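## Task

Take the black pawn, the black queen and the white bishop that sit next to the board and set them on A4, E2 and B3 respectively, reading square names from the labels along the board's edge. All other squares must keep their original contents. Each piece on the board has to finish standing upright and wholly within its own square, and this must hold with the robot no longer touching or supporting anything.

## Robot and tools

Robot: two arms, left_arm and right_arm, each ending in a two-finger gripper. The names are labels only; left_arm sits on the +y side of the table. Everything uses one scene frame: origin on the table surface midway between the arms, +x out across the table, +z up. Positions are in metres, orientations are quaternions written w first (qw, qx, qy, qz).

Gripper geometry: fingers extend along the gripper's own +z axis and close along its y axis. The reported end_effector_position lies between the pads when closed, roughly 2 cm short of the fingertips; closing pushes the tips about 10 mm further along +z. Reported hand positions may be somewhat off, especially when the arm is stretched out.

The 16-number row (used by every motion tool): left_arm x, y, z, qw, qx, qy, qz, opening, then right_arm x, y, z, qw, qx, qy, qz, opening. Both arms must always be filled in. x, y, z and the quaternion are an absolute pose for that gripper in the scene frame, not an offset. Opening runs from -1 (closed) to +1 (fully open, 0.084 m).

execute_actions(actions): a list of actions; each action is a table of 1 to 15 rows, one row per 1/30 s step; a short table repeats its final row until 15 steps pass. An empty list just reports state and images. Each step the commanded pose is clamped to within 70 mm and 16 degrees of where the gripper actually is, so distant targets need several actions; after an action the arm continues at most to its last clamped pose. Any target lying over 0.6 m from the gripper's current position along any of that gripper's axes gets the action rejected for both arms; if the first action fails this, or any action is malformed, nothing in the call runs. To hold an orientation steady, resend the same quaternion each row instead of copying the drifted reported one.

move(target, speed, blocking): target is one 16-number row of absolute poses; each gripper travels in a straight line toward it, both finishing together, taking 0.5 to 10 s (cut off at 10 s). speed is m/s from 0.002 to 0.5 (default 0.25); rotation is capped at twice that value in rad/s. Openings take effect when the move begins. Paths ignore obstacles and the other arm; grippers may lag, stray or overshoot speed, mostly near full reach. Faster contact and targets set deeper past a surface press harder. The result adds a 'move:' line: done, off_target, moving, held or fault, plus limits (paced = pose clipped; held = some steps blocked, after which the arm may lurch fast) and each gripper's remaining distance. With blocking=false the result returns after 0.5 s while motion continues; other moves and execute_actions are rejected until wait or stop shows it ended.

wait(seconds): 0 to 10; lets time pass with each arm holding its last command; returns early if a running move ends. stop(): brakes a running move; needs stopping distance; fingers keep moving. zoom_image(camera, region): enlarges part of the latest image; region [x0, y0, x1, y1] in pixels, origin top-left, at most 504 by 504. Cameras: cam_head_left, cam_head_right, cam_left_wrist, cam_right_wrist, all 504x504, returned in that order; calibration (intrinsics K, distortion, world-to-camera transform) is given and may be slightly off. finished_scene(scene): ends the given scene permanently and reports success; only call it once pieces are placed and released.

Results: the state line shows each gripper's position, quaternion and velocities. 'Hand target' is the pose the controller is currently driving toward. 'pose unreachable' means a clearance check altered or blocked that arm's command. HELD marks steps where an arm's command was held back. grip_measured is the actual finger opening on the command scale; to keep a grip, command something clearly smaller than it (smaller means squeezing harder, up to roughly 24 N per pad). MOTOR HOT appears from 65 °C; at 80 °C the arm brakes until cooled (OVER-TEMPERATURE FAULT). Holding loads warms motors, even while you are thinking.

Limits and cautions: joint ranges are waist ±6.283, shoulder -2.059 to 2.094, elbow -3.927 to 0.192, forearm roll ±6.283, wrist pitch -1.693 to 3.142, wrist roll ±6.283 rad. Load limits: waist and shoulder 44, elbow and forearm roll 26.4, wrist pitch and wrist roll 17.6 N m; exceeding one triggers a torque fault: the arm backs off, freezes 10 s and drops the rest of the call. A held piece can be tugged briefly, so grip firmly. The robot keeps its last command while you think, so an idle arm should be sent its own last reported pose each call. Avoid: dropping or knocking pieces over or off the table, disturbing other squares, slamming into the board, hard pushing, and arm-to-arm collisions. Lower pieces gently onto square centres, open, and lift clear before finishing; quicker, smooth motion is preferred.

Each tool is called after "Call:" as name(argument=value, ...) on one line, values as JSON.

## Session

Call:
execute_actions(actions=[])

Scene clock: 0.00 s.
left_arm: end_effector_position=(+0.1663, +0.0115, +0.1257) grip_measured=+1.00 end_effector_quat_wxyz=(+0.552, +0.757, -0.342, -0.072) end_effector_velocity=(+0.001, -0.000, +0.000) end_effector_angular_velocity=(-0.000, -0.000, +0.002) | right_arm: end_effector_position=(+0.4636, -0.0823, +0.2128) grip_measured=+1.00 end_effector_quat_wxyz=(+0.031, +0.983, +0.085, +0.159) end_effector_velocity=(+0.000, +0.000, +0.000) end_effector_angular_velocity=(+0.000, -0.001, -0.000)
Joint positions: left_arm=[-0.631 -0.081 -0.384 -1.303  1.266  1.378  0.084] | right_arm=[ 0.786  0.244 -1.324 -0.303  0.871  0.689  0.084]
Joint velocities: left_arm=[ 0.001  0.    -0.    -0.001 -0.    -0.     0.   ] | right_arm=[ 0.    -0.    -0.001 -0.     0.     0.     0.   ]
Motor temperatures (°C, as the motors report them): left_arm=[26 31 34 33 30 31] | right_arm=[26 27 31 27 30 31]
Hand target (left_arm): +0.166, +0.012, +0.126; +0.552, +0.757, -0.342, -0.072
Hand target (right_arm): +0.464, -0.082, +0.213; +0.031, +0.983, +0.085, +0.159
camera_calibration (this result's frames):
cam_left_wrist: T_world_to_cam=[[-0.440137, -0.171651, 0.881371, -0.00543847], [-0.754854, 0.602309, -0.259654, 0.213801], [-0.486287, -0.77959, -0.39467, 0.272915], [0, 0, 0, 1]] pos_world=[0.29171, 0.0830539, 0.168019]
cam_right_wrist: T_world_to_cam=[[0.132052, -0.986537, 0.0964757, -0.13129], [-0.937061, -0.155979, -0.31239, 0.556845], [0.323232, -0.0491518, -0.945042, 0.1791], [0, 0, 0, 1]] pos_world=[0.481244, -0.0338632, 0.355876]

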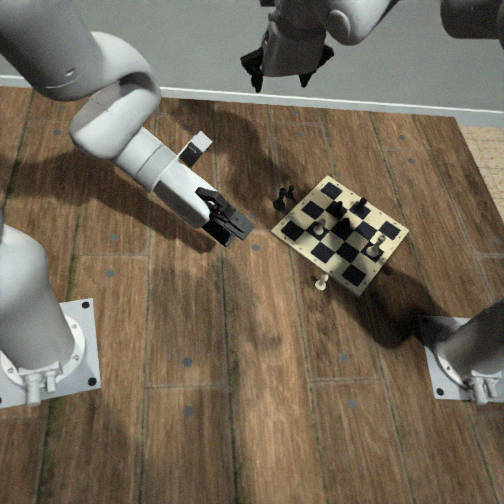

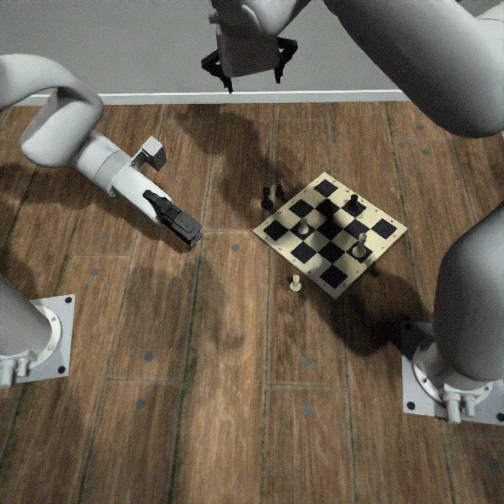

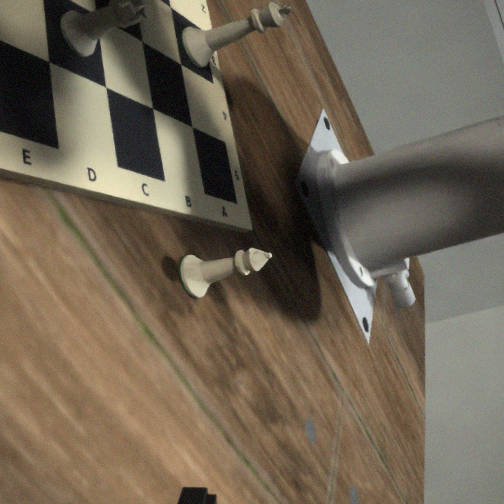

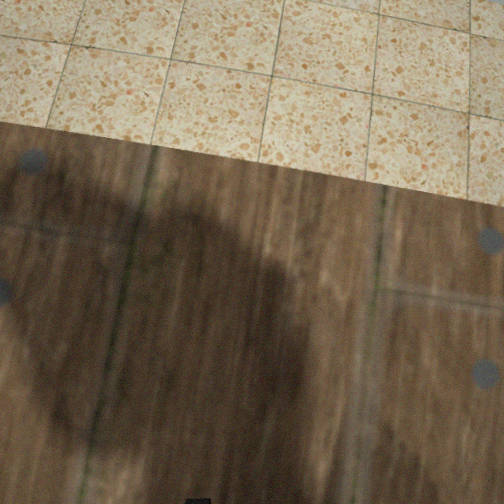

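Call:
move(target=[0.2,0.15,0.15,0.552,0.757,-0.342,-0.072,1,0.18,-0.23,0.28,0,1,0,0,-0.2])

Scene clock: 8.63 s.
left_arm: end_effector_position=(+0.1996, +0.1501, +0.1498) grip_measured=+1.00 end_effector_quat_wxyz=(+0.552, +0.757, -0.342, -0.072) end_effector_velocity=(+0.002, +0.001, +0.000) end_effector_angular_velocity=(+0.000, -0.003, +0.004) | right_arm: end_effector_position=(+0.1800, -0.2297, +0.2801) grip_measured=-0.22 end_effector_quat_wxyz=(+0.001, +1.000, -0.000, -0.000) end_effector_velocity=(-0.000, +0.000, +0.002) end_effector_angular_velocity=(+0.004, -0.002, -0.000)
Joint positions: left_arm=[-0.081 -0.135 -0.433 -0.828  1.551  1.422  0.084] | right_arm=[ 0.872 -0.726 -0.669 -0.001  1.397  0.775  0.035]
Joint velocities: left_arm=[ 0.004 -0.    -0.002  0.    -0.     0.     0.   ] | right_arm=[ 0.    -0.004 -0.001  0.001  0.001  0.001 -0.   ]
Motor temperatures (°C, as the motors report them): left_arm=[26 31 34 33 30 31] | right_arm=[26 27 32 27 30 31]
Hand target (left_arm): +0.200, +0.150, +0.150; +0.552, +0.757, -0.342, -0.072
Hand target (right_arm): +0.180, -0.230, +0.280; +0.000, +1.000, -0.000, -0.000
Off the commanded pose (left_arm): 0.000 m, 0 deg.
Off the commanded pose (right_arm): 0.000 m, 0 deg.
move: done
camera_calibration (this result's frames):
cam_left_wrist: T_world_to_cam=[[-0.439589, -0.171679, 0.881639, 0.0116625], [-0.754556, 0.603052, -0.258795, 0.161361], [-0.487244, -0.779009, -0.394636, 0.406699], [0, 0, 0, 1]] pos_world=[0.325044, 0.221515, 0.191975]
cam_right_wrist: T_world_to_cam=[[-0.0212468, -0.999615, 0.017819, -0.199159], [-0.999773, 0.0212151, -0.00196386, 0.254154], [0.00158507, -0.0178567, -0.999839, 0.407568], [0, 0, 0, 1]] pos_world=[0.249219, -0.197197, 0.411551]

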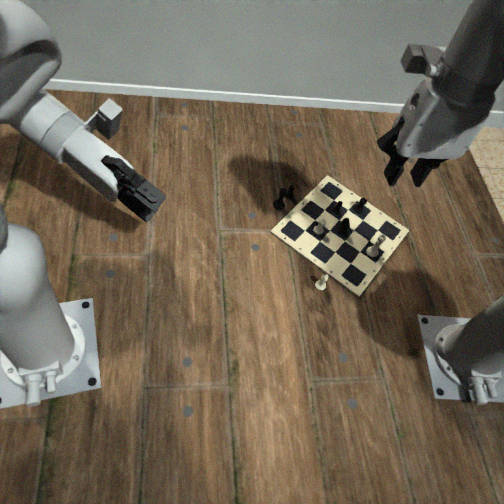

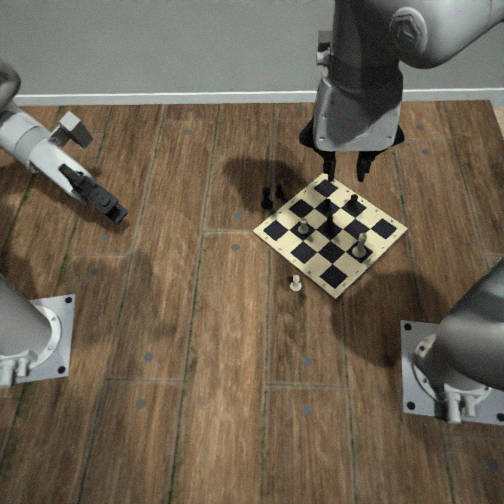

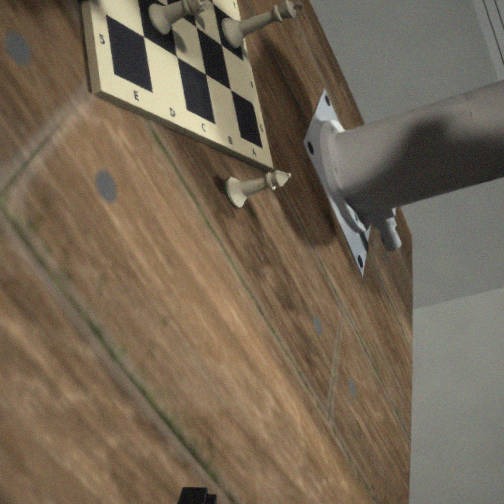

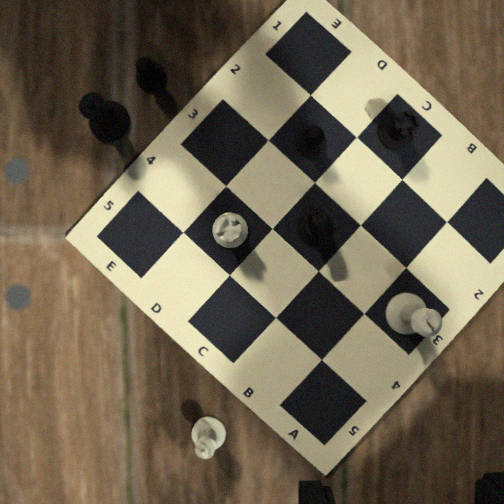

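Call:
move(target=[0.2,0.15,0.15,0.552,0.757,-0.342,-0.072,1,0.361,-0.133,0.1,0,0.924,-0.383,0,-0.35])

Call:
move(target=[0.2,0.15,0.15,0.552,0.757,-0.342,-0.072,1,0.361,-0.133,0.027,0,0.924,-0.383,0,-0.35], speed=0.1)

Call:
move(target=[0.2,0.15,0.15,0.552,0.757,-0.342,-0.072,1,0.361,-0.133,0.027,0,0.924,-0.383,0,-1])

Call:
move(target=[0.2,0.15,0.15,0.552,0.757,-0.342,-0.072,1,0.361,-0.133,0.11,0,0.924,-0.383,0,-1])

Call:
move(target=[0.2,0.15,0.15,0.552,0.757,-0.342,-0.072,1,0.18,-0.262,0.11,0,0.924,-0.383,0,-1])

Call:
move(target=[0.2,0.15,0.15,0.552,0.757,-0.342,-0.072,1,0.18,-0.262,0.035,0,0.924,-0.383,0,-1], speed=0.1)

Call:
move(target=[0.2,0.15,0.15,0.552,0.757,-0.342,-0.072,1,0.18,-0.262,0.035,0,0.924,-0.383,0,-0.35])

Call:
move(target=[0.2,0.15,0.15,0.552,0.757,-0.342,-0.072,1,0.18,-0.262,0.11,0,0.924,-0.383,0,-0.35])

Call:
move(target=[0.2,0.15,0.15,0.552,0.757,-0.342,-0.072,1,0.333,-0.107,0.11,0,0.924,0.383,0,-0.1])

Scene clock: 32.33 s.
left_arm: end_effector_position=(+0.2000, +0.1500, +0.1500) grip_measured=+1.00 end_effector_quat_wxyz=(+0.552, +0.757, -0.342, -0.072) end_effector_velocity=(+0.000, +0.000, +0.000) end_effector_angular_velocity=(-0.000, -0.000, +0.001) | right_arm: end_effector_position=(+0.3613, -0.1332, +0.1002) grip_measured=-0.37 end_effector_quat_wxyz=(-0.000, +0.924, -0.383, +0.001) end_effector_velocity=(-0.002, -0.002, -0.004) end_effector_angular_velocity=(-0.007, +0.008, -0.002)
Joint positions: left_arm=[-0.081 -0.134 -0.435 -0.828  1.551  1.422  0.084] | right_arm=[ 0.751  0.18  -0.971 -0.001  0.79   1.44   0.028]
Joint velocities: left_arm=[ 0.001  0.    -0.    -0.     0.     0.     0.   ] | right_arm=[-0.001  0.006  0.003 -0.001  0.001  0.001 -0.   ]
Motor temperatures (°C, as the motors report them): left_arm=[26 31 35 33 30 31] | right_arm=[26 27 34 27 31 31]
Hand target (left_arm): +0.200, +0.150, +0.150; +0.552, +0.757, -0.342, -0.072
Hand target (right_arm): +0.361, -0.133, +0.100; +0.000, +0.924, -0.383, +0.000
Off the commanded pose (left_arm): 0.000 m, 0 deg.
Off the commanded pose (right_arm): 0.000 m, 0 deg.
move: done
camera_calibration (this result's frames):
cam_left_wrist: T_world_to_cam=[[-0.440048, -0.170636, 0.881613, 0.0115572], [-0.754501, 0.602617, -0.259965, 0.162021], [-0.486915, -0.779575, -0.393926, 0.406838], [0, 0, 0, 1]] pos_world=[0.325426, 0.221496, 0.192194]
cam_right_wrist: T_world_to_cam=[[-0.722565, -0.691142, 0.014922, 0.199086], [-0.691252, 0.722606, -0.00340806, 0.415097], [-0.00842726, -0.0127774, -0.999883, 0.233423], [0, 0, 0, 1]] pos_world=[0.432756, -0.159372, 0.23184]

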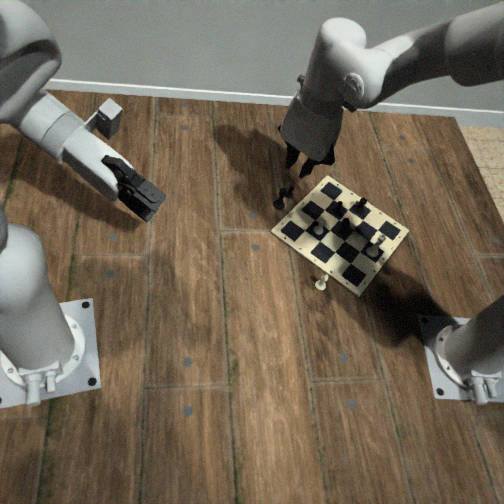

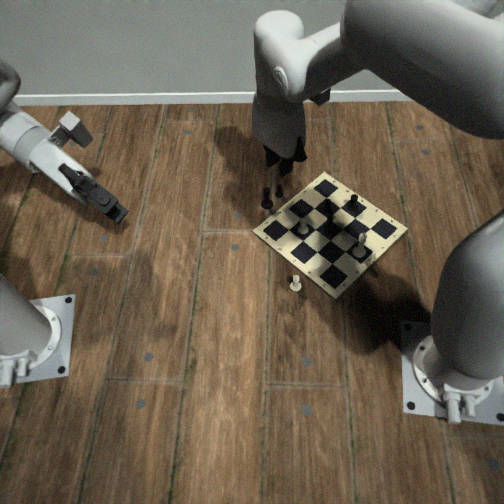

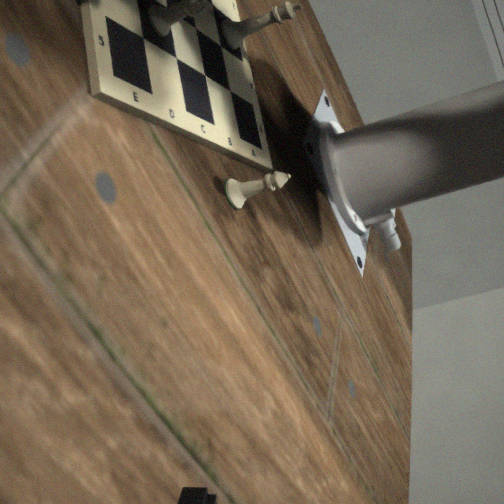

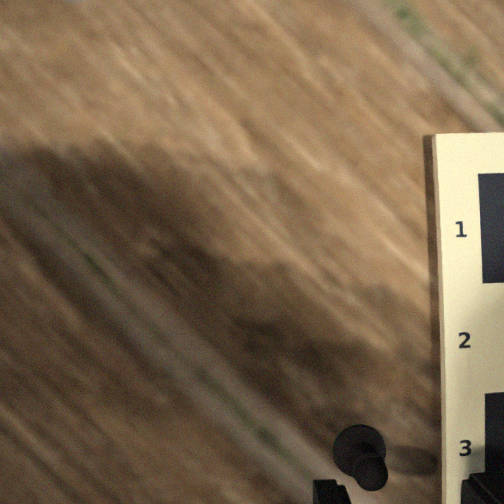

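Scene clock: 33.47 s.
left_arm: end_effector_position=(+0.2000, +0.1500, +0.1500) grip_measured=+1.00 end_effector_quat_wxyz=(+0.552, +0.757, -0.342, -0.072) end_effector_velocity=(-0.000, -0.000, +0.000) end_effector_angular_velocity=(-0.000, +0.000, -0.000) | right_arm: end_effector_position=(+0.3613, -0.1329, +0.0274) grip_measured=-0.37 end_effector_quat_wxyz=(-0.000, +0.924, -0.383, +0.000) end_effector_velocity=(-0.003, -0.002, -0.004) end_effector_angular_velocity=(-0.006, +0.008, +0.001)
Joint positions: left_arm=[-0.081 -0.134 -0.435 -0.828  1.551  1.422  0.084] | right_arm=[ 0.751  0.337 -0.937 -0.     0.599  1.44   0.028]
Joint velocities: left_arm=[-0. -0.  0. -0.  0.  0.  0.] | right_arm=[ 0.001  0.004  0.006 -0.     0.    -0.     0.   ]
Motor temperatures (°C, as the motors report them): left_arm=[26 31 35 33 30 31] | right_arm=[26 27 34 27 31 31]
Hand target (left_arm): +0.200, +0.150, +0.150; +0.552, +0.757, -0.342, -0.072
Hand target (right_arm): +0.361, -0.133, +0.027; +0.000, +0.924, -0.383, +0.000
Off the commanded pose (left_arm): 0.000 m, 0 deg.
Off the commanded pose (right_arm): 0.001 m, 0 deg.
move: done
camera_calibration (this result's frames):
cam_left_wrist: T_world_to_cam=[[-0.440048, -0.170635, 0.881613, 0.0115576], [-0.7545, 0.602617, -0.259965, 0.162021], [-0.486916, -0.779575, -0.393924, 0.406838], [0, 0, 0, 1]] pos_world=[0.325427, 0.221496, 0.192194]
cam_right_wrist: T_world_to_cam=[[-0.722292, -0.691425, 0.015035, 0.200292], [-0.691534, 0.722337, -0.00314487, 0.414683], [-0.00868591, -0.0126687, -0.999882, 0.160818], [0, 0, 0, 1]] pos_world=[0.432834, -0.159017, 0.159091]

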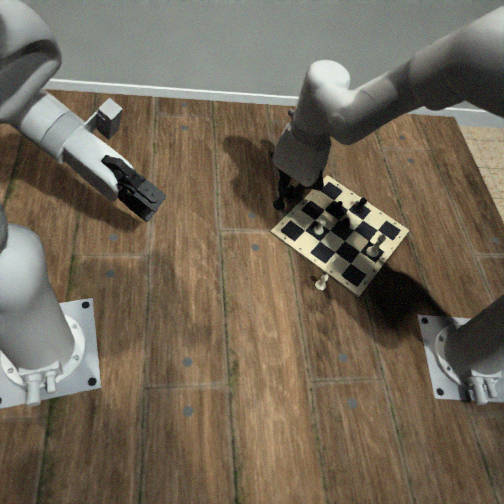

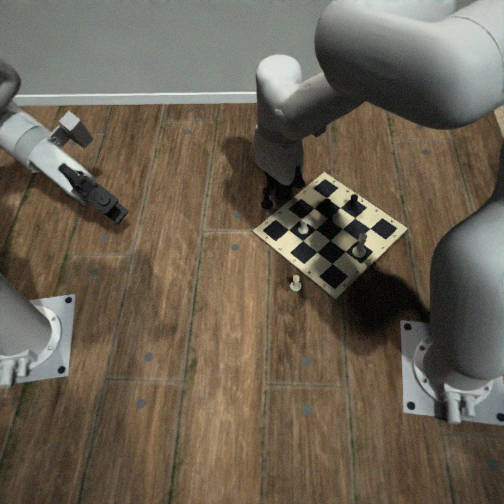

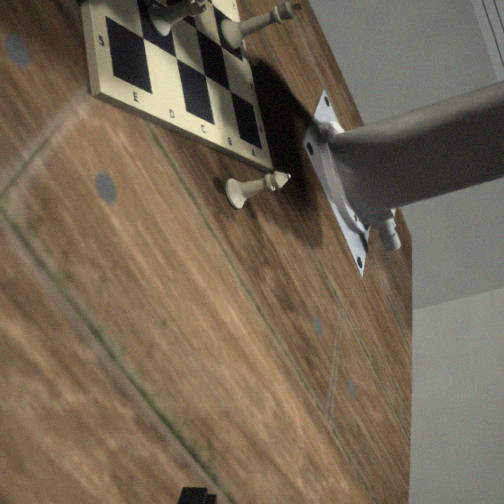

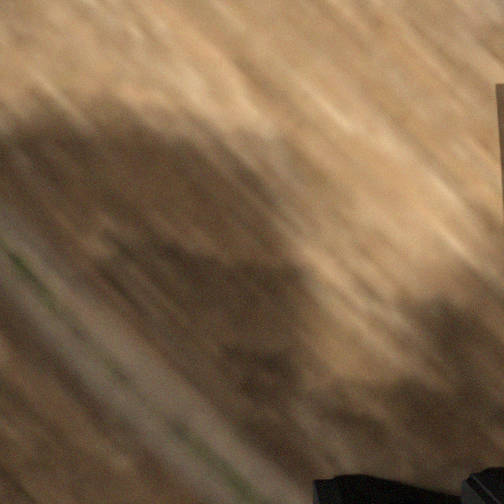

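Scene clock: 34.17 s.
left_arm: end_effector_position=(+0.2000, +0.1500, +0.1500) grip_measured=+1.00 end_effector_quat_wxyz=(+0.552, +0.757, -0.342, -0.072) end_effector_velocity=(-0.000, -0.000, +0.000) end_effector_angular_velocity=(-0.000, +0.000, -0.001) | right_arm: end_effector_position=(+0.3612, -0.1329, +0.0273) grip_measured=-0.77 end_effector_quat_wxyz=(-0.000, +0.924, -0.383, +0.000) end_effector_velocity=(+0.000, +0.000, -0.000) end_effector_angular_velocity=(+0.001, -0.000, -0.000)
Joint positions: left_arm=[-0.081 -0.134 -0.435 -0.828  1.551  1.422  0.084] | right_arm=[ 0.751  0.337 -0.937 -0.     0.599  1.44   0.01 ]
Joint velocities: left_arm=[-0.001  0.    -0.    -0.     0.    -0.     0.   ] | right_arm=[-0.     0.001  0.     0.001 -0.001 -0.    -0.   ]
Motor temperatures (°C, as the motors report them): left_arm=[26 31 35 33 30 31] | right_arm=[26 27 34 27 31 31]
Hand target (left_arm): +0.200, +0.150, +0.150; +0.552, +0.757, -0.342, -0.072
Hand target (right_arm): +0.361, -0.133, +0.027; +0.000, +0.924, -0.383, +0.000
Off the commanded pose (left_arm): 0.000 m, 0 deg.
Off the commanded pose (right_arm): 0.000 m, 0 deg.
move: done
camera_calibration (this result's frames):
cam_left_wrist: T_world_to_cam=[[-0.440047, -0.170635, 0.881613, 0.0115575], [-0.754501, 0.602617, -0.259965, 0.162021], [-0.486916, -0.779575, -0.393924, 0.406838], [0, 0, 0, 1]] pos_world=[0.325427, 0.221496, 0.192194]
cam_right_wrist: T_world_to_cam=[[-0.722195, -0.691519, 0.0153623, 0.200199], [-0.691629, 0.722247, -0.00289282, 0.414656], [-0.00909494, -0.0127142, -0.999878, 0.160827], [0, 0, 0, 1]] pos_world=[0.432833, -0.158998, 0.158931]

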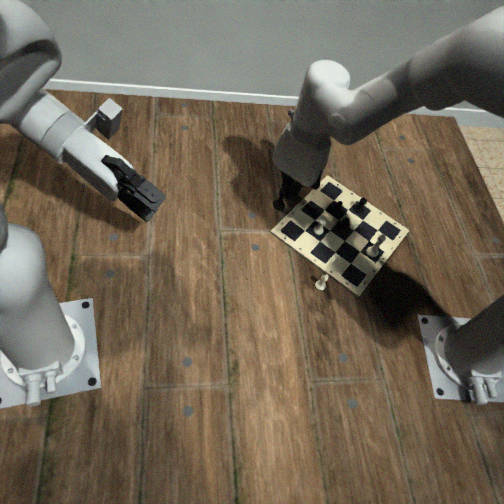

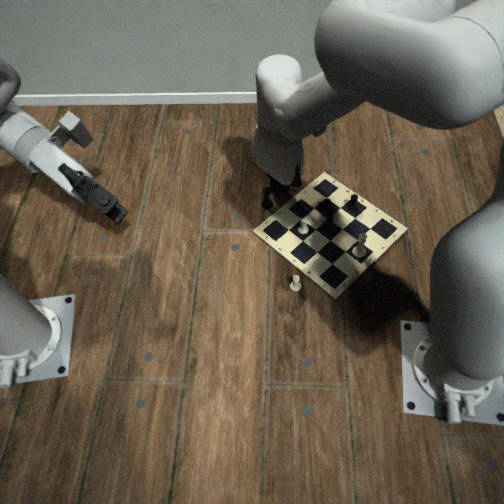

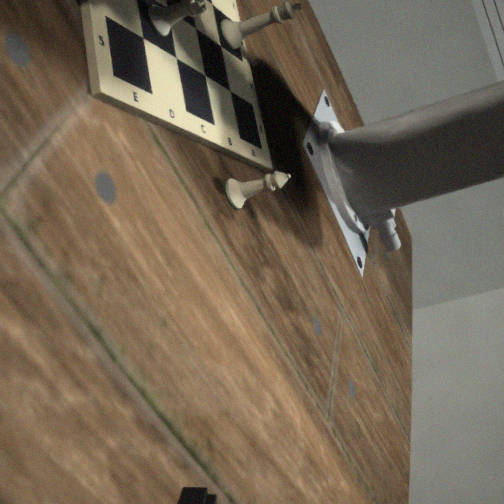

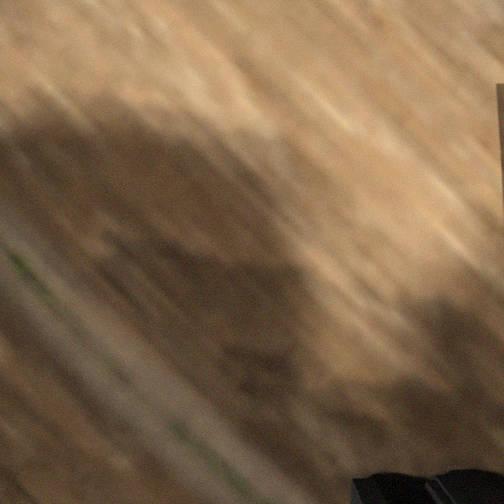

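Scene clock: 35.03 s.
left_arm: end_effector_position=(+0.2000, +0.1500, +0.1500) grip_measured=+1.00 end_effector_quat_wxyz=(+0.552, +0.757, -0.342, -0.072) end_effector_velocity=(-0.001, -0.000, -0.000) end_effector_angular_velocity=(-0.001, +0.002, +0.000) | right_arm: end_effector_position=(+0.3607, -0.1331, +0.1094) grip_measured=-0.77 end_effector_quat_wxyz=(+0.001, +0.924, -0.383, -0.000) end_effector_velocity=(+0.004, +0.003, +0.006) end_effector_angular_velocity=(+0.010, -0.012, -0.001)
Joint positions: left_arm=[-0.081 -0.134 -0.435 -0.828  1.551  1.422  0.084] | right_arm=[ 0.751  0.164 -0.98   0.     0.818  1.439  0.01 ]
Joint velocities: left_arm=[-0.     0.     0.002 -0.     0.    -0.     0.   ] | right_arm=[-0.    -0.007 -0.008  0.    -0.001  0.     0.   ]
Motor temperatures (°C, as the motors report them): left_arm=[26 31 35 33 30 31] | right_arm=[26 27 34 27 31 31]
Hand target (left_arm): +0.200, +0.150, +0.150; +0.552, +0.757, -0.342, -0.072
Hand target (right_arm): +0.361, -0.133, +0.110; -0.000, +0.924, -0.383, -0.000
Off the commanded pose (left_arm): 0.000 m, 0 deg.
Off the commanded pose (right_arm): 0.001 m, 0 deg.
move: done
camera_calibration (this result's frames):
cam_left_wrist: T_world_to_cam=[[-0.440047, -0.170635, 0.881613, 0.0115575], [-0.754501, 0.602617, -0.259965, 0.162021], [-0.486916, -0.779575, -0.393924, 0.406838], [0, 0, 0, 1]] pos_world=[0.325427, 0.221496, 0.192194]
cam_right_wrist: T_world_to_cam=[[-0.721993, -0.691679, 0.0175373, 0.198041], [-0.691813, 0.722073, -0.00238565, 0.414713], [-0.0110131, -0.013855, -0.999843, 0.243442], [0, 0, 0, 1]] pos_world=[0.432569, -0.159099, 0.240921]

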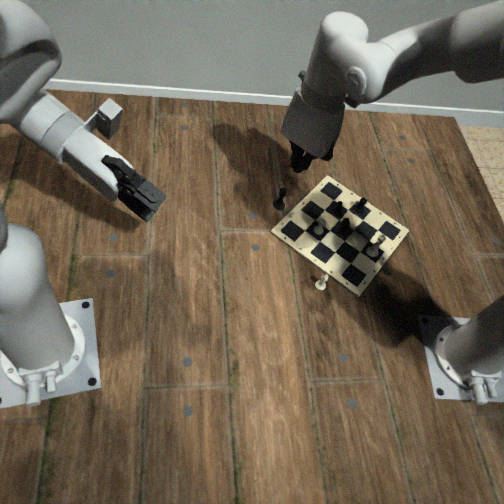

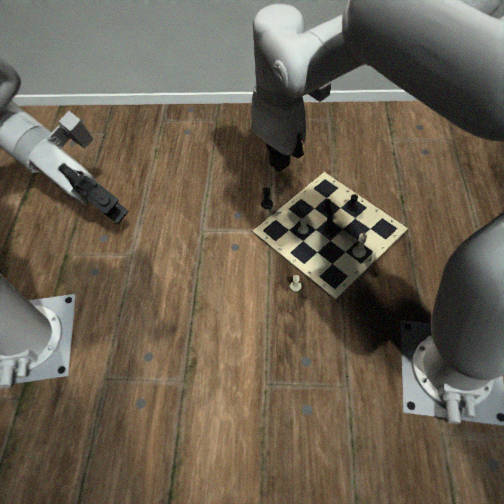

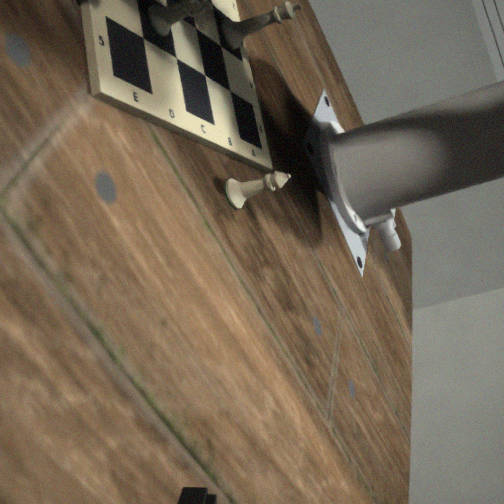

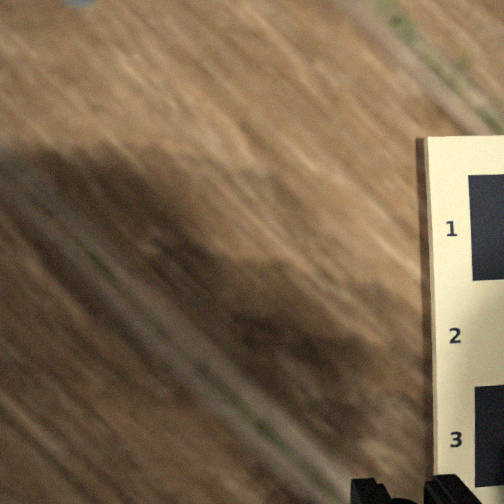

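Scene clock: 36.40 s.
left_arm: end_effector_position=(+0.2000, +0.1500, +0.1500) grip_measured=+1.00 end_effector_quat_wxyz=(+0.552, +0.757, -0.342, -0.072) end_effector_velocity=(-0.000, -0.000, +0.000) end_effector_angular_velocity=(-0.001, +0.001, +0.000) | right_arm: end_effector_position=(+0.1800, -0.2618, +0.1104) grip_measured=-0.77 end_effector_quat_wxyz=(+0.000, +0.924, -0.383, -0.000) end_effector_velocity=(-0.003, -0.002, -0.002) end_effector_angular_velocity=(-0.004, +0.006, -0.001)
Joint positions: left_arm=[-0.081 -0.134 -0.435 -0.828  1.551  1.422  0.084] | right_arm=[ 0.782 -0.655 -0.21   0.     0.865  1.47   0.01 ]
Joint velocities: left_arm=[-0.001 -0.     0.001 -0.001  0.    -0.     0.   ] | right_arm=[-0.001 -0.003  0.007  0.001  0.004  0.     0.   ]
Motor temperatures (°C, as the motors report them): left_arm=[26 31 35 33 30 31] | right_arm=[26 27 34 27 31 31]
Hand target (left_arm): +0.200, +0.150, +0.150; +0.552, +0.757, -0.342, -0.072
Hand target (right_arm): +0.180, -0.262, +0.110; -0.000, +0.924, -0.383, -0.000
Off the commanded pose (left_arm): 0.000 m, 0 deg.
Off the commanded pose (right_arm): 0.000 m, 0 deg.
move: done
camera_calibration (this result's frames):
cam_left_wrist: T_world_to_cam=[[-0.440047, -0.170635, 0.881613, 0.0115576], [-0.7545, 0.602617, -0.259965, 0.162021], [-0.486916, -0.779575, -0.393924, 0.406838], [0, 0, 0, 1]] pos_world=[0.325427, 0.221496, 0.192194]
cam_right_wrist: T_world_to_cam=[[-0.722147, -0.691544, 0.0164467, -0.0212123], [-0.691667, 0.722211, -0.00269882, 0.382656], [-0.0100116, -0.0133246, -0.999861, 0.240576], [0, 0, 0, 1]] pos_world=[0.251761, -0.287822, 0.241924]

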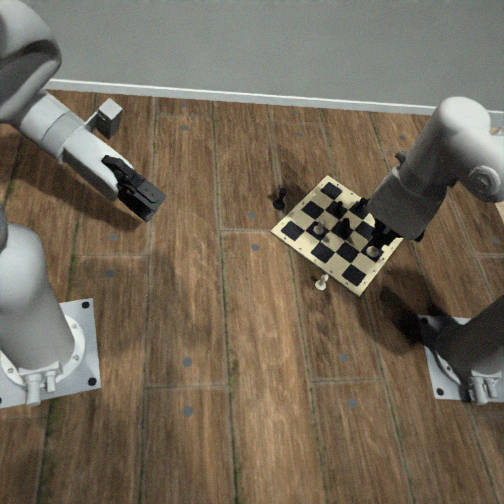

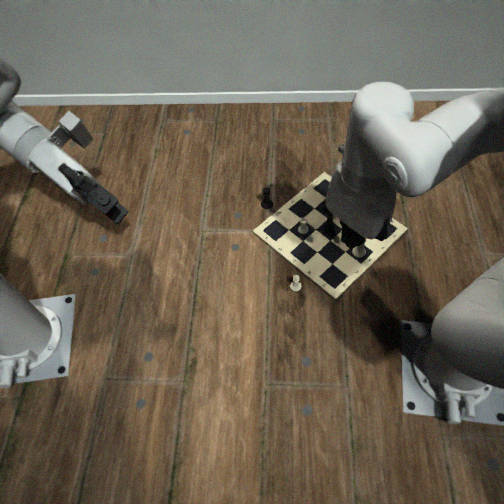

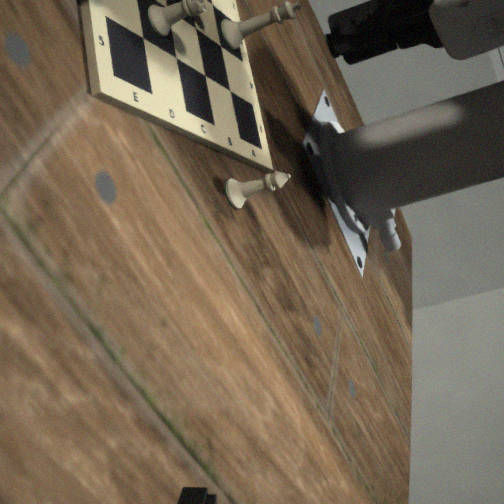

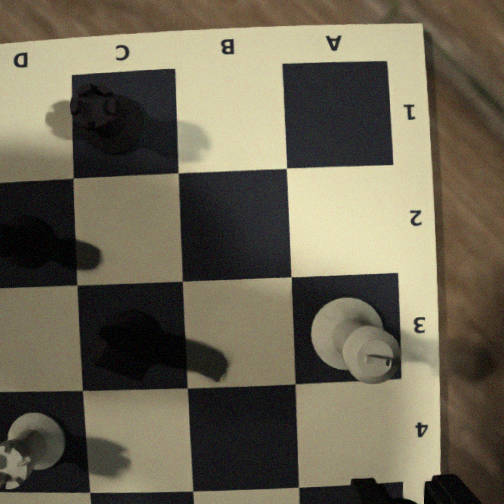

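Scene clock: 37.53 s.
left_arm: end_effector_position=(+0.2000, +0.1500, +0.1500) grip_measured=+1.00 end_effector_quat_wxyz=(+0.552, +0.757, -0.342, -0.072) end_effector_velocity=(+0.000, -0.000, +0.000) end_effector_angular_velocity=(+0.001, -0.001, -0.002) | right_arm: end_effector_position=(+0.1803, -0.2619, +0.0352) grip_measured=-0.77 end_effector_quat_wxyz=(-0.000, +0.924, -0.383, +0.000) end_effector_velocity=(-0.001, -0.001, -0.001) end_effector_angular_velocity=(-0.003, +0.004, -0.001)
Joint positions: left_arm=[-0.081 -0.134 -0.435 -0.828  1.551  1.422  0.084] | right_arm=[ 0.781 -0.359 -0.132 -0.001  0.49   1.471  0.01 ]
Joint velocities: left_arm=[-0.002  0.    -0.002  0.001  0.    -0.     0.   ] | right_arm=[-0.     0.002  0.003  0.    -0.    -0.     0.   ]
Motor temperatures (°C, as the motors report them): left_arm=[26 31 35 33 30 31] | right_arm=[26 27 34 27 31 31]
Hand target (left_arm): +0.200, +0.150, +0.150; +0.552, +0.757, -0.342, -0.072
Hand target (right_arm): +0.180, -0.262, +0.035; +0.000, +0.924, -0.383, +0.000
Off the commanded pose (left_arm): 0.000 m, 0 deg.
Off the commanded pose (right_arm): 0.000 m, 0 deg.
move: done
camera_calibration (this result's frames):
cam_left_wrist: T_world_to_cam=[[-0.440047, -0.170635, 0.881613, 0.0115574], [-0.754501, 0.602617, -0.259965, 0.162021], [-0.486916, -0.779575, -0.393924, 0.406837], [0, 0, 0, 1]] pos_world=[0.325427, 0.221496, 0.192194]
cam_right_wrist: T_world_to_cam=[[-0.722402, -0.691305, 0.0152568, -0.0197532], [-0.691418, 0.722447, -0.00330215, 0.382789], [-0.00873946, -0.0129343, -0.999878, 0.165323], [0, 0, 0, 1]] pos_world=[0.251842, -0.288062, 0.166868]

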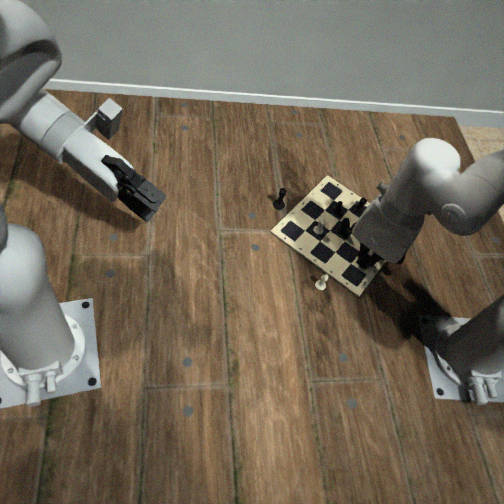

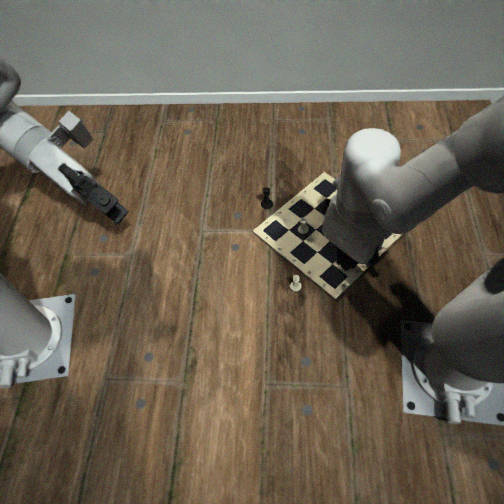

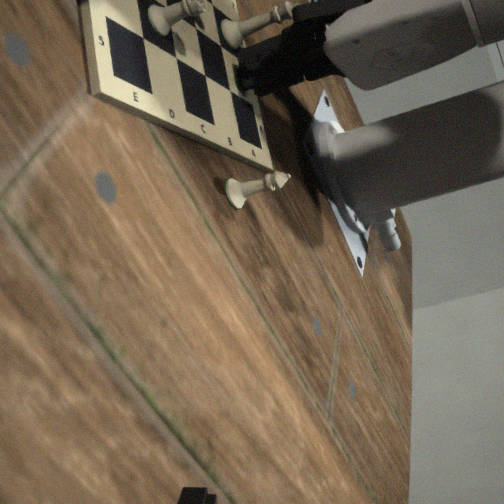

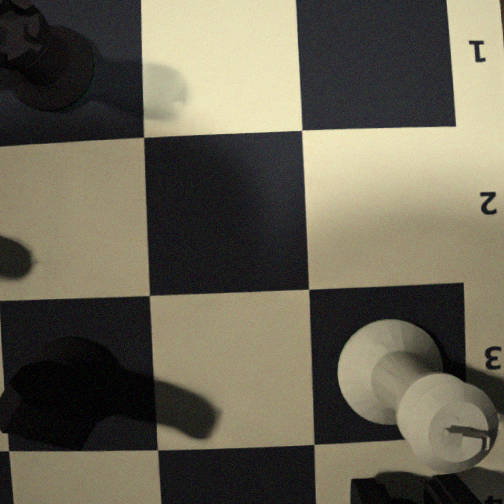

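Scene clock: 38.23 s.
left_arm: end_effector_position=(+0.2000, +0.1500, +0.1500) grip_measured=+1.00 end_effector_quat_wxyz=(+0.552, +0.757, -0.342, -0.072) end_effector_velocity=(+0.000, +0.000, +0.000) end_effector_angular_velocity=(-0.001, +0.000, +0.002) | right_arm: end_effector_position=(+0.1800, -0.2620, +0.0350) grip_measured=-0.37 end_effector_quat_wxyz=(-0.000, +0.924, -0.383, +0.000) end_effector_velocity=(+0.000, +0.000, +0.000) end_effector_angular_velocity=(+0.001, -0.001, +0.000)
Joint positions: left_arm=[-0.081 -0.134 -0.435 -0.828  1.551  1.422  0.084] | right_arm=[ 0.781 -0.359 -0.131  0.     0.49   1.47   0.028]
Joint velocities: left_arm=[ 0.002  0.    -0.    -0.001  0.    -0.     0.   ] | right_arm=[ 0.    -0.     0.    -0.001 -0.001  0.    -0.   ]
Motor temperatures (°C, as the motors report them): left_arm=[26 31 35 33 30 31] | right_arm=[26 27 34 27 31 31]
Hand target (left_arm): +0.200, +0.150, +0.150; +0.552, +0.757, -0.342, -0.072
Hand target (right_arm): +0.180, -0.262, +0.035; +0.000, +0.924, -0.383, +0.000
Off the commanded pose (left_arm): 0.000 m, 0 deg.
Off the commanded pose (right_arm): 0.000 m, 0 deg.
move: done
camera_calibration (this result's frames):
cam_left_wrist: T_world_to_cam=[[-0.440047, -0.170635, 0.881613, 0.0115575], [-0.754501, 0.602617, -0.259965, 0.162021], [-0.486916, -0.779575, -0.393924, 0.406837], [0, 0, 0, 1]] pos_world=[0.325427, 0.221496, 0.192194]
cam_right_wrist: T_world_to_cam=[[-0.722156, -0.691542, 0.0161474, -0.0201544], [-0.691662, 0.722216, -0.00279747, 0.382599], [-0.00972736, -0.0131888, -0.999866, 0.165218], [0, 0, 0, 1]] pos_world=[0.251682, -0.288078, 0.166591]

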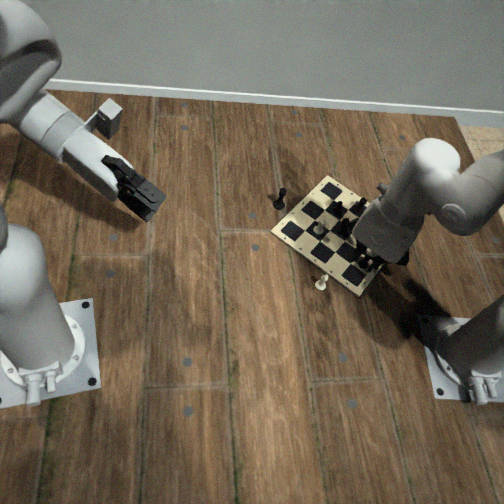

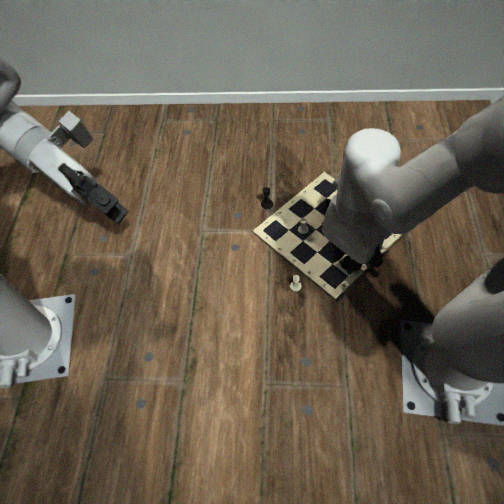

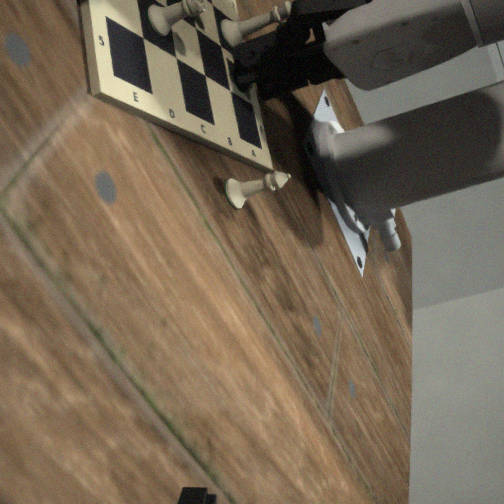

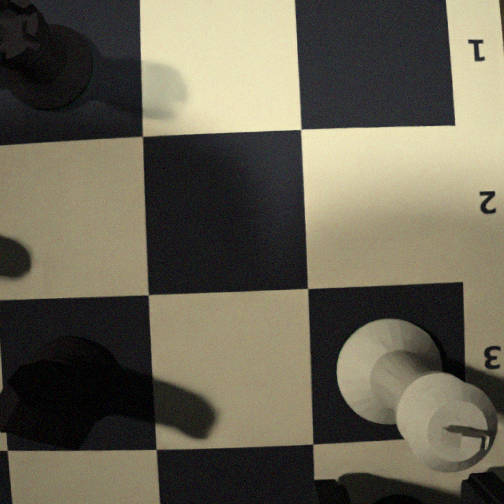

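Scene clock: 39.10 s.
left_arm: end_effector_position=(+0.2000, +0.1500, +0.1500) grip_measured=+1.00 end_effector_quat_wxyz=(+0.552, +0.757, -0.342, -0.072) end_effector_velocity=(-0.001, -0.000, -0.000) end_effector_angular_velocity=(-0.001, +0.002, -0.001) | right_arm: end_effector_position=(+0.1797, -0.2621, +0.1096) grip_measured=-0.37 end_effector_quat_wxyz=(+0.001, +0.924, -0.383, -0.001) end_effector_velocity=(+0.002, +0.001, +0.003) end_effector_angular_velocity=(+0.004, -0.005, +0.000)
Joint positions: left_arm=[-0.081 -0.134 -0.435 -0.828  1.551  1.422  0.084] | right_arm=[ 0.781 -0.654 -0.208  0.001  0.863  1.469  0.028]
Joint velocities: left_arm=[-0.001 -0.     0.001 -0.     0.     0.     0.   ] | right_arm=[ 0.001 -0.004 -0.005 -0.     0.001  0.    -0.   ]
Motor temperatures (°C, as the motors report them): left_arm=[26 31 35 33 30 31] | right_arm=[26 27 34 27 31 31]
Hand target (left_arm): +0.200, +0.150, +0.150; +0.552, +0.757, -0.342, -0.072
Hand target (right_arm): +0.180, -0.262, +0.110; -0.000, +0.924, -0.383, -0.000
Off the commanded pose (left_arm): 0.000 m, 0 deg.
Off the commanded pose (right_arm): 0.001 m, 0 deg.
move: done
camera_calibration (this result's frames):
cam_left_wrist: T_world_to_cam=[[-0.440047, -0.170635, 0.881613, 0.0115576], [-0.754501, 0.602617, -0.259965, 0.162021], [-0.486916, -0.779575, -0.393924, 0.406838], [0, 0, 0, 1]] pos_world=[0.325427, 0.221496, 0.192194]
cam_right_wrist: T_world_to_cam=[[-0.721902, -0.691773, 0.0175201, -0.0219471], [-0.691906, 0.721984, -0.00224039, 0.382569], [-0.0110994, -0.0137396, -0.999844, 0.239895], [0, 0, 0, 1]] pos_world=[0.251521, -0.288095, 0.2411]

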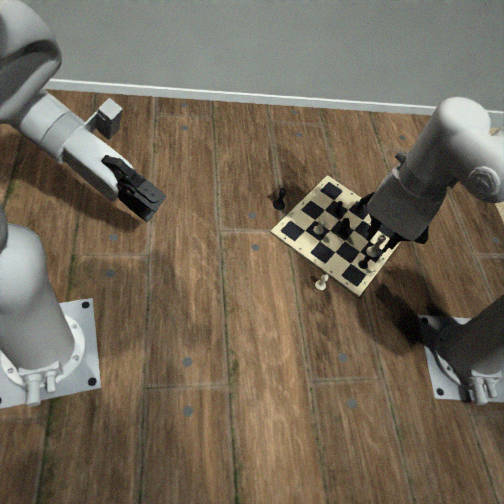

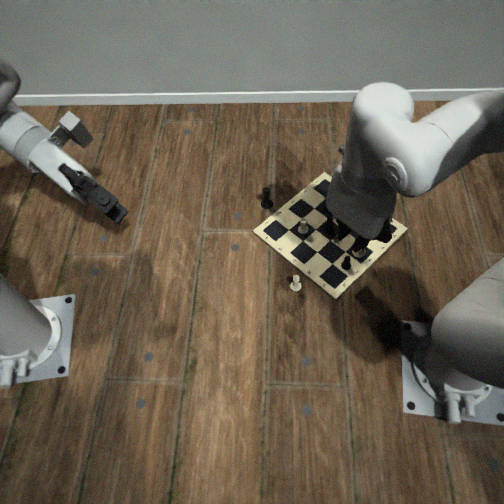

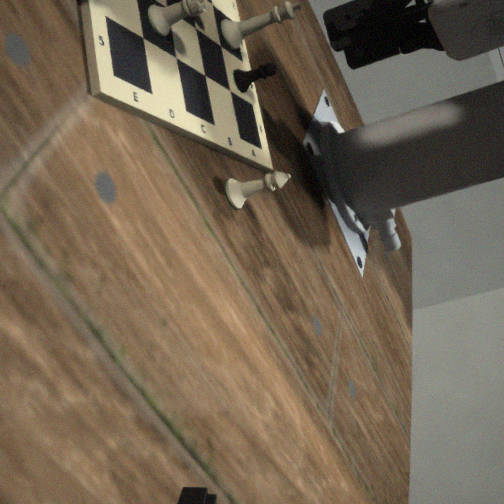

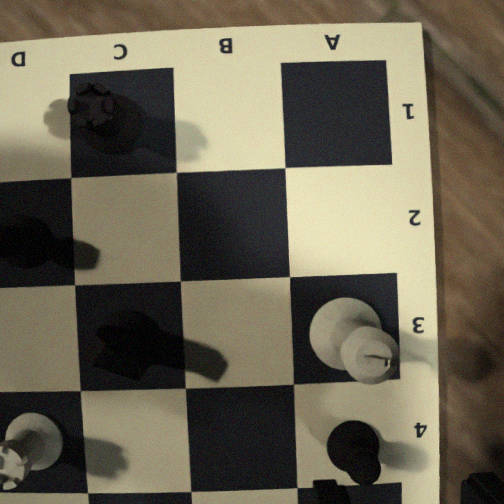

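Scene clock: 42.63 s.
left_arm: end_effector_position=(+0.2000, +0.1500, +0.1500) grip_measured=+1.00 end_effector_quat_wxyz=(+0.552, +0.757, -0.342, -0.072) end_effector_velocity=(-0.000, -0.000, +0.000) end_effector_angular_velocity=(-0.001, +0.001, -0.000) | right_arm: end_effector_position=(+0.3330, -0.1072, +0.1096) grip_measured=-0.11 end_effector_quat_wxyz=(+0.000, +0.924, +0.383, -0.000) end_effector_velocity=(+0.001, +0.000, +0.000) end_effector_angular_velocity=(+0.000, -0.001, +0.002)
Joint positions: left_arm=[-0.081 -0.134 -0.435 -0.828  1.551  1.422  0.084] | right_arm=[ 0.831  0.148 -0.96  -0.     0.812 -0.052  0.039]
Joint velocities: left_arm=[-0.001  0.     0.001 -0.001  0.    -0.     0.   ] | right_arm=[-0.001  0.    -0.002  0.     0.001 -0.003 -0.   ]
Motor temperatures (°C, as the motors report them): left_arm=[26 31 35 33 30 31] | right_arm=[26 27 34 27 31 31]
Hand target (left_arm): +0.200, +0.150, +0.150; +0.552, +0.757, -0.342, -0.072
Hand target (right_arm): +0.333, -0.107, +0.110; +0.000, +0.924, +0.383, -0.000
Off the commanded pose (left_arm): 0.000 m, 0 deg.
Off the commanded pose (right_arm): 0.000 m, 0 deg.
move: done
camera_calibration (this result's frames):
cam_left_wrist: T_world_to_cam=[[-0.440047, -0.170635, 0.881613, 0.0115575], [-0.754501, 0.602617, -0.259965, 0.162021], [-0.486916, -0.779575, -0.393924, 0.406837], [0, 0, 0, 1]] pos_world=[0.325427, 0.221496, 0.192194]
cam_right_wrist: T_world_to_cam=[[0.692022, -0.721695, 0.0161877, -0.277984], [-0.721757, -0.692142, -0.00267801, 0.235251], [0.0131369, -0.00983037, -0.999865, 0.236119], [0, 0, 0, 1]] pos_world=[0.359063, -0.0354717, 0.241217]

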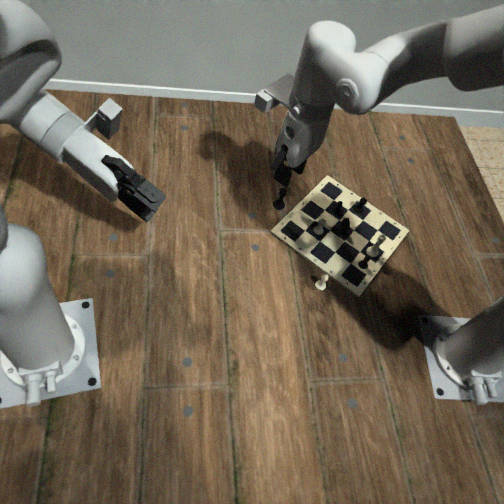

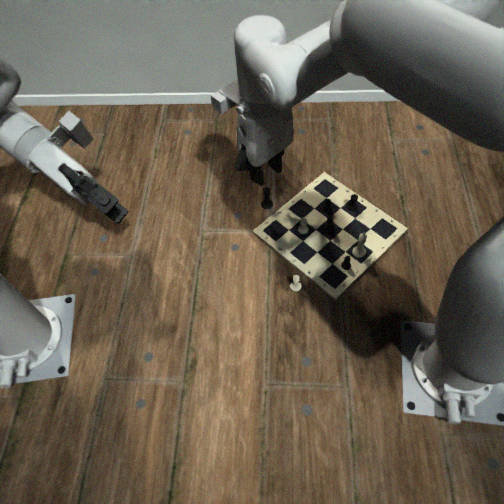

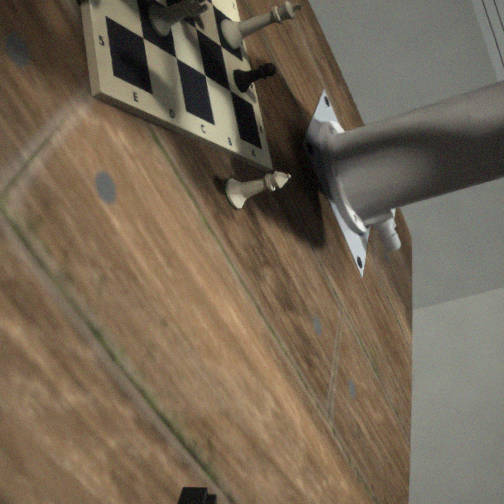

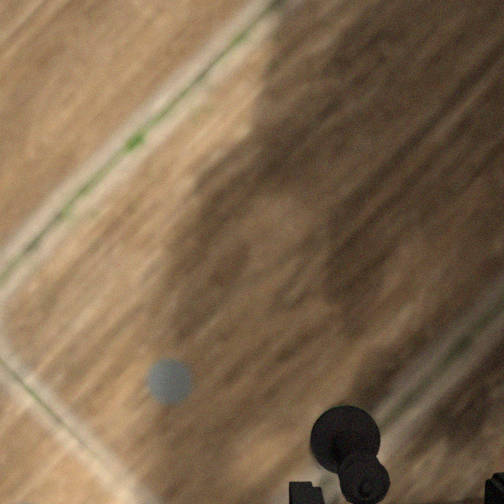

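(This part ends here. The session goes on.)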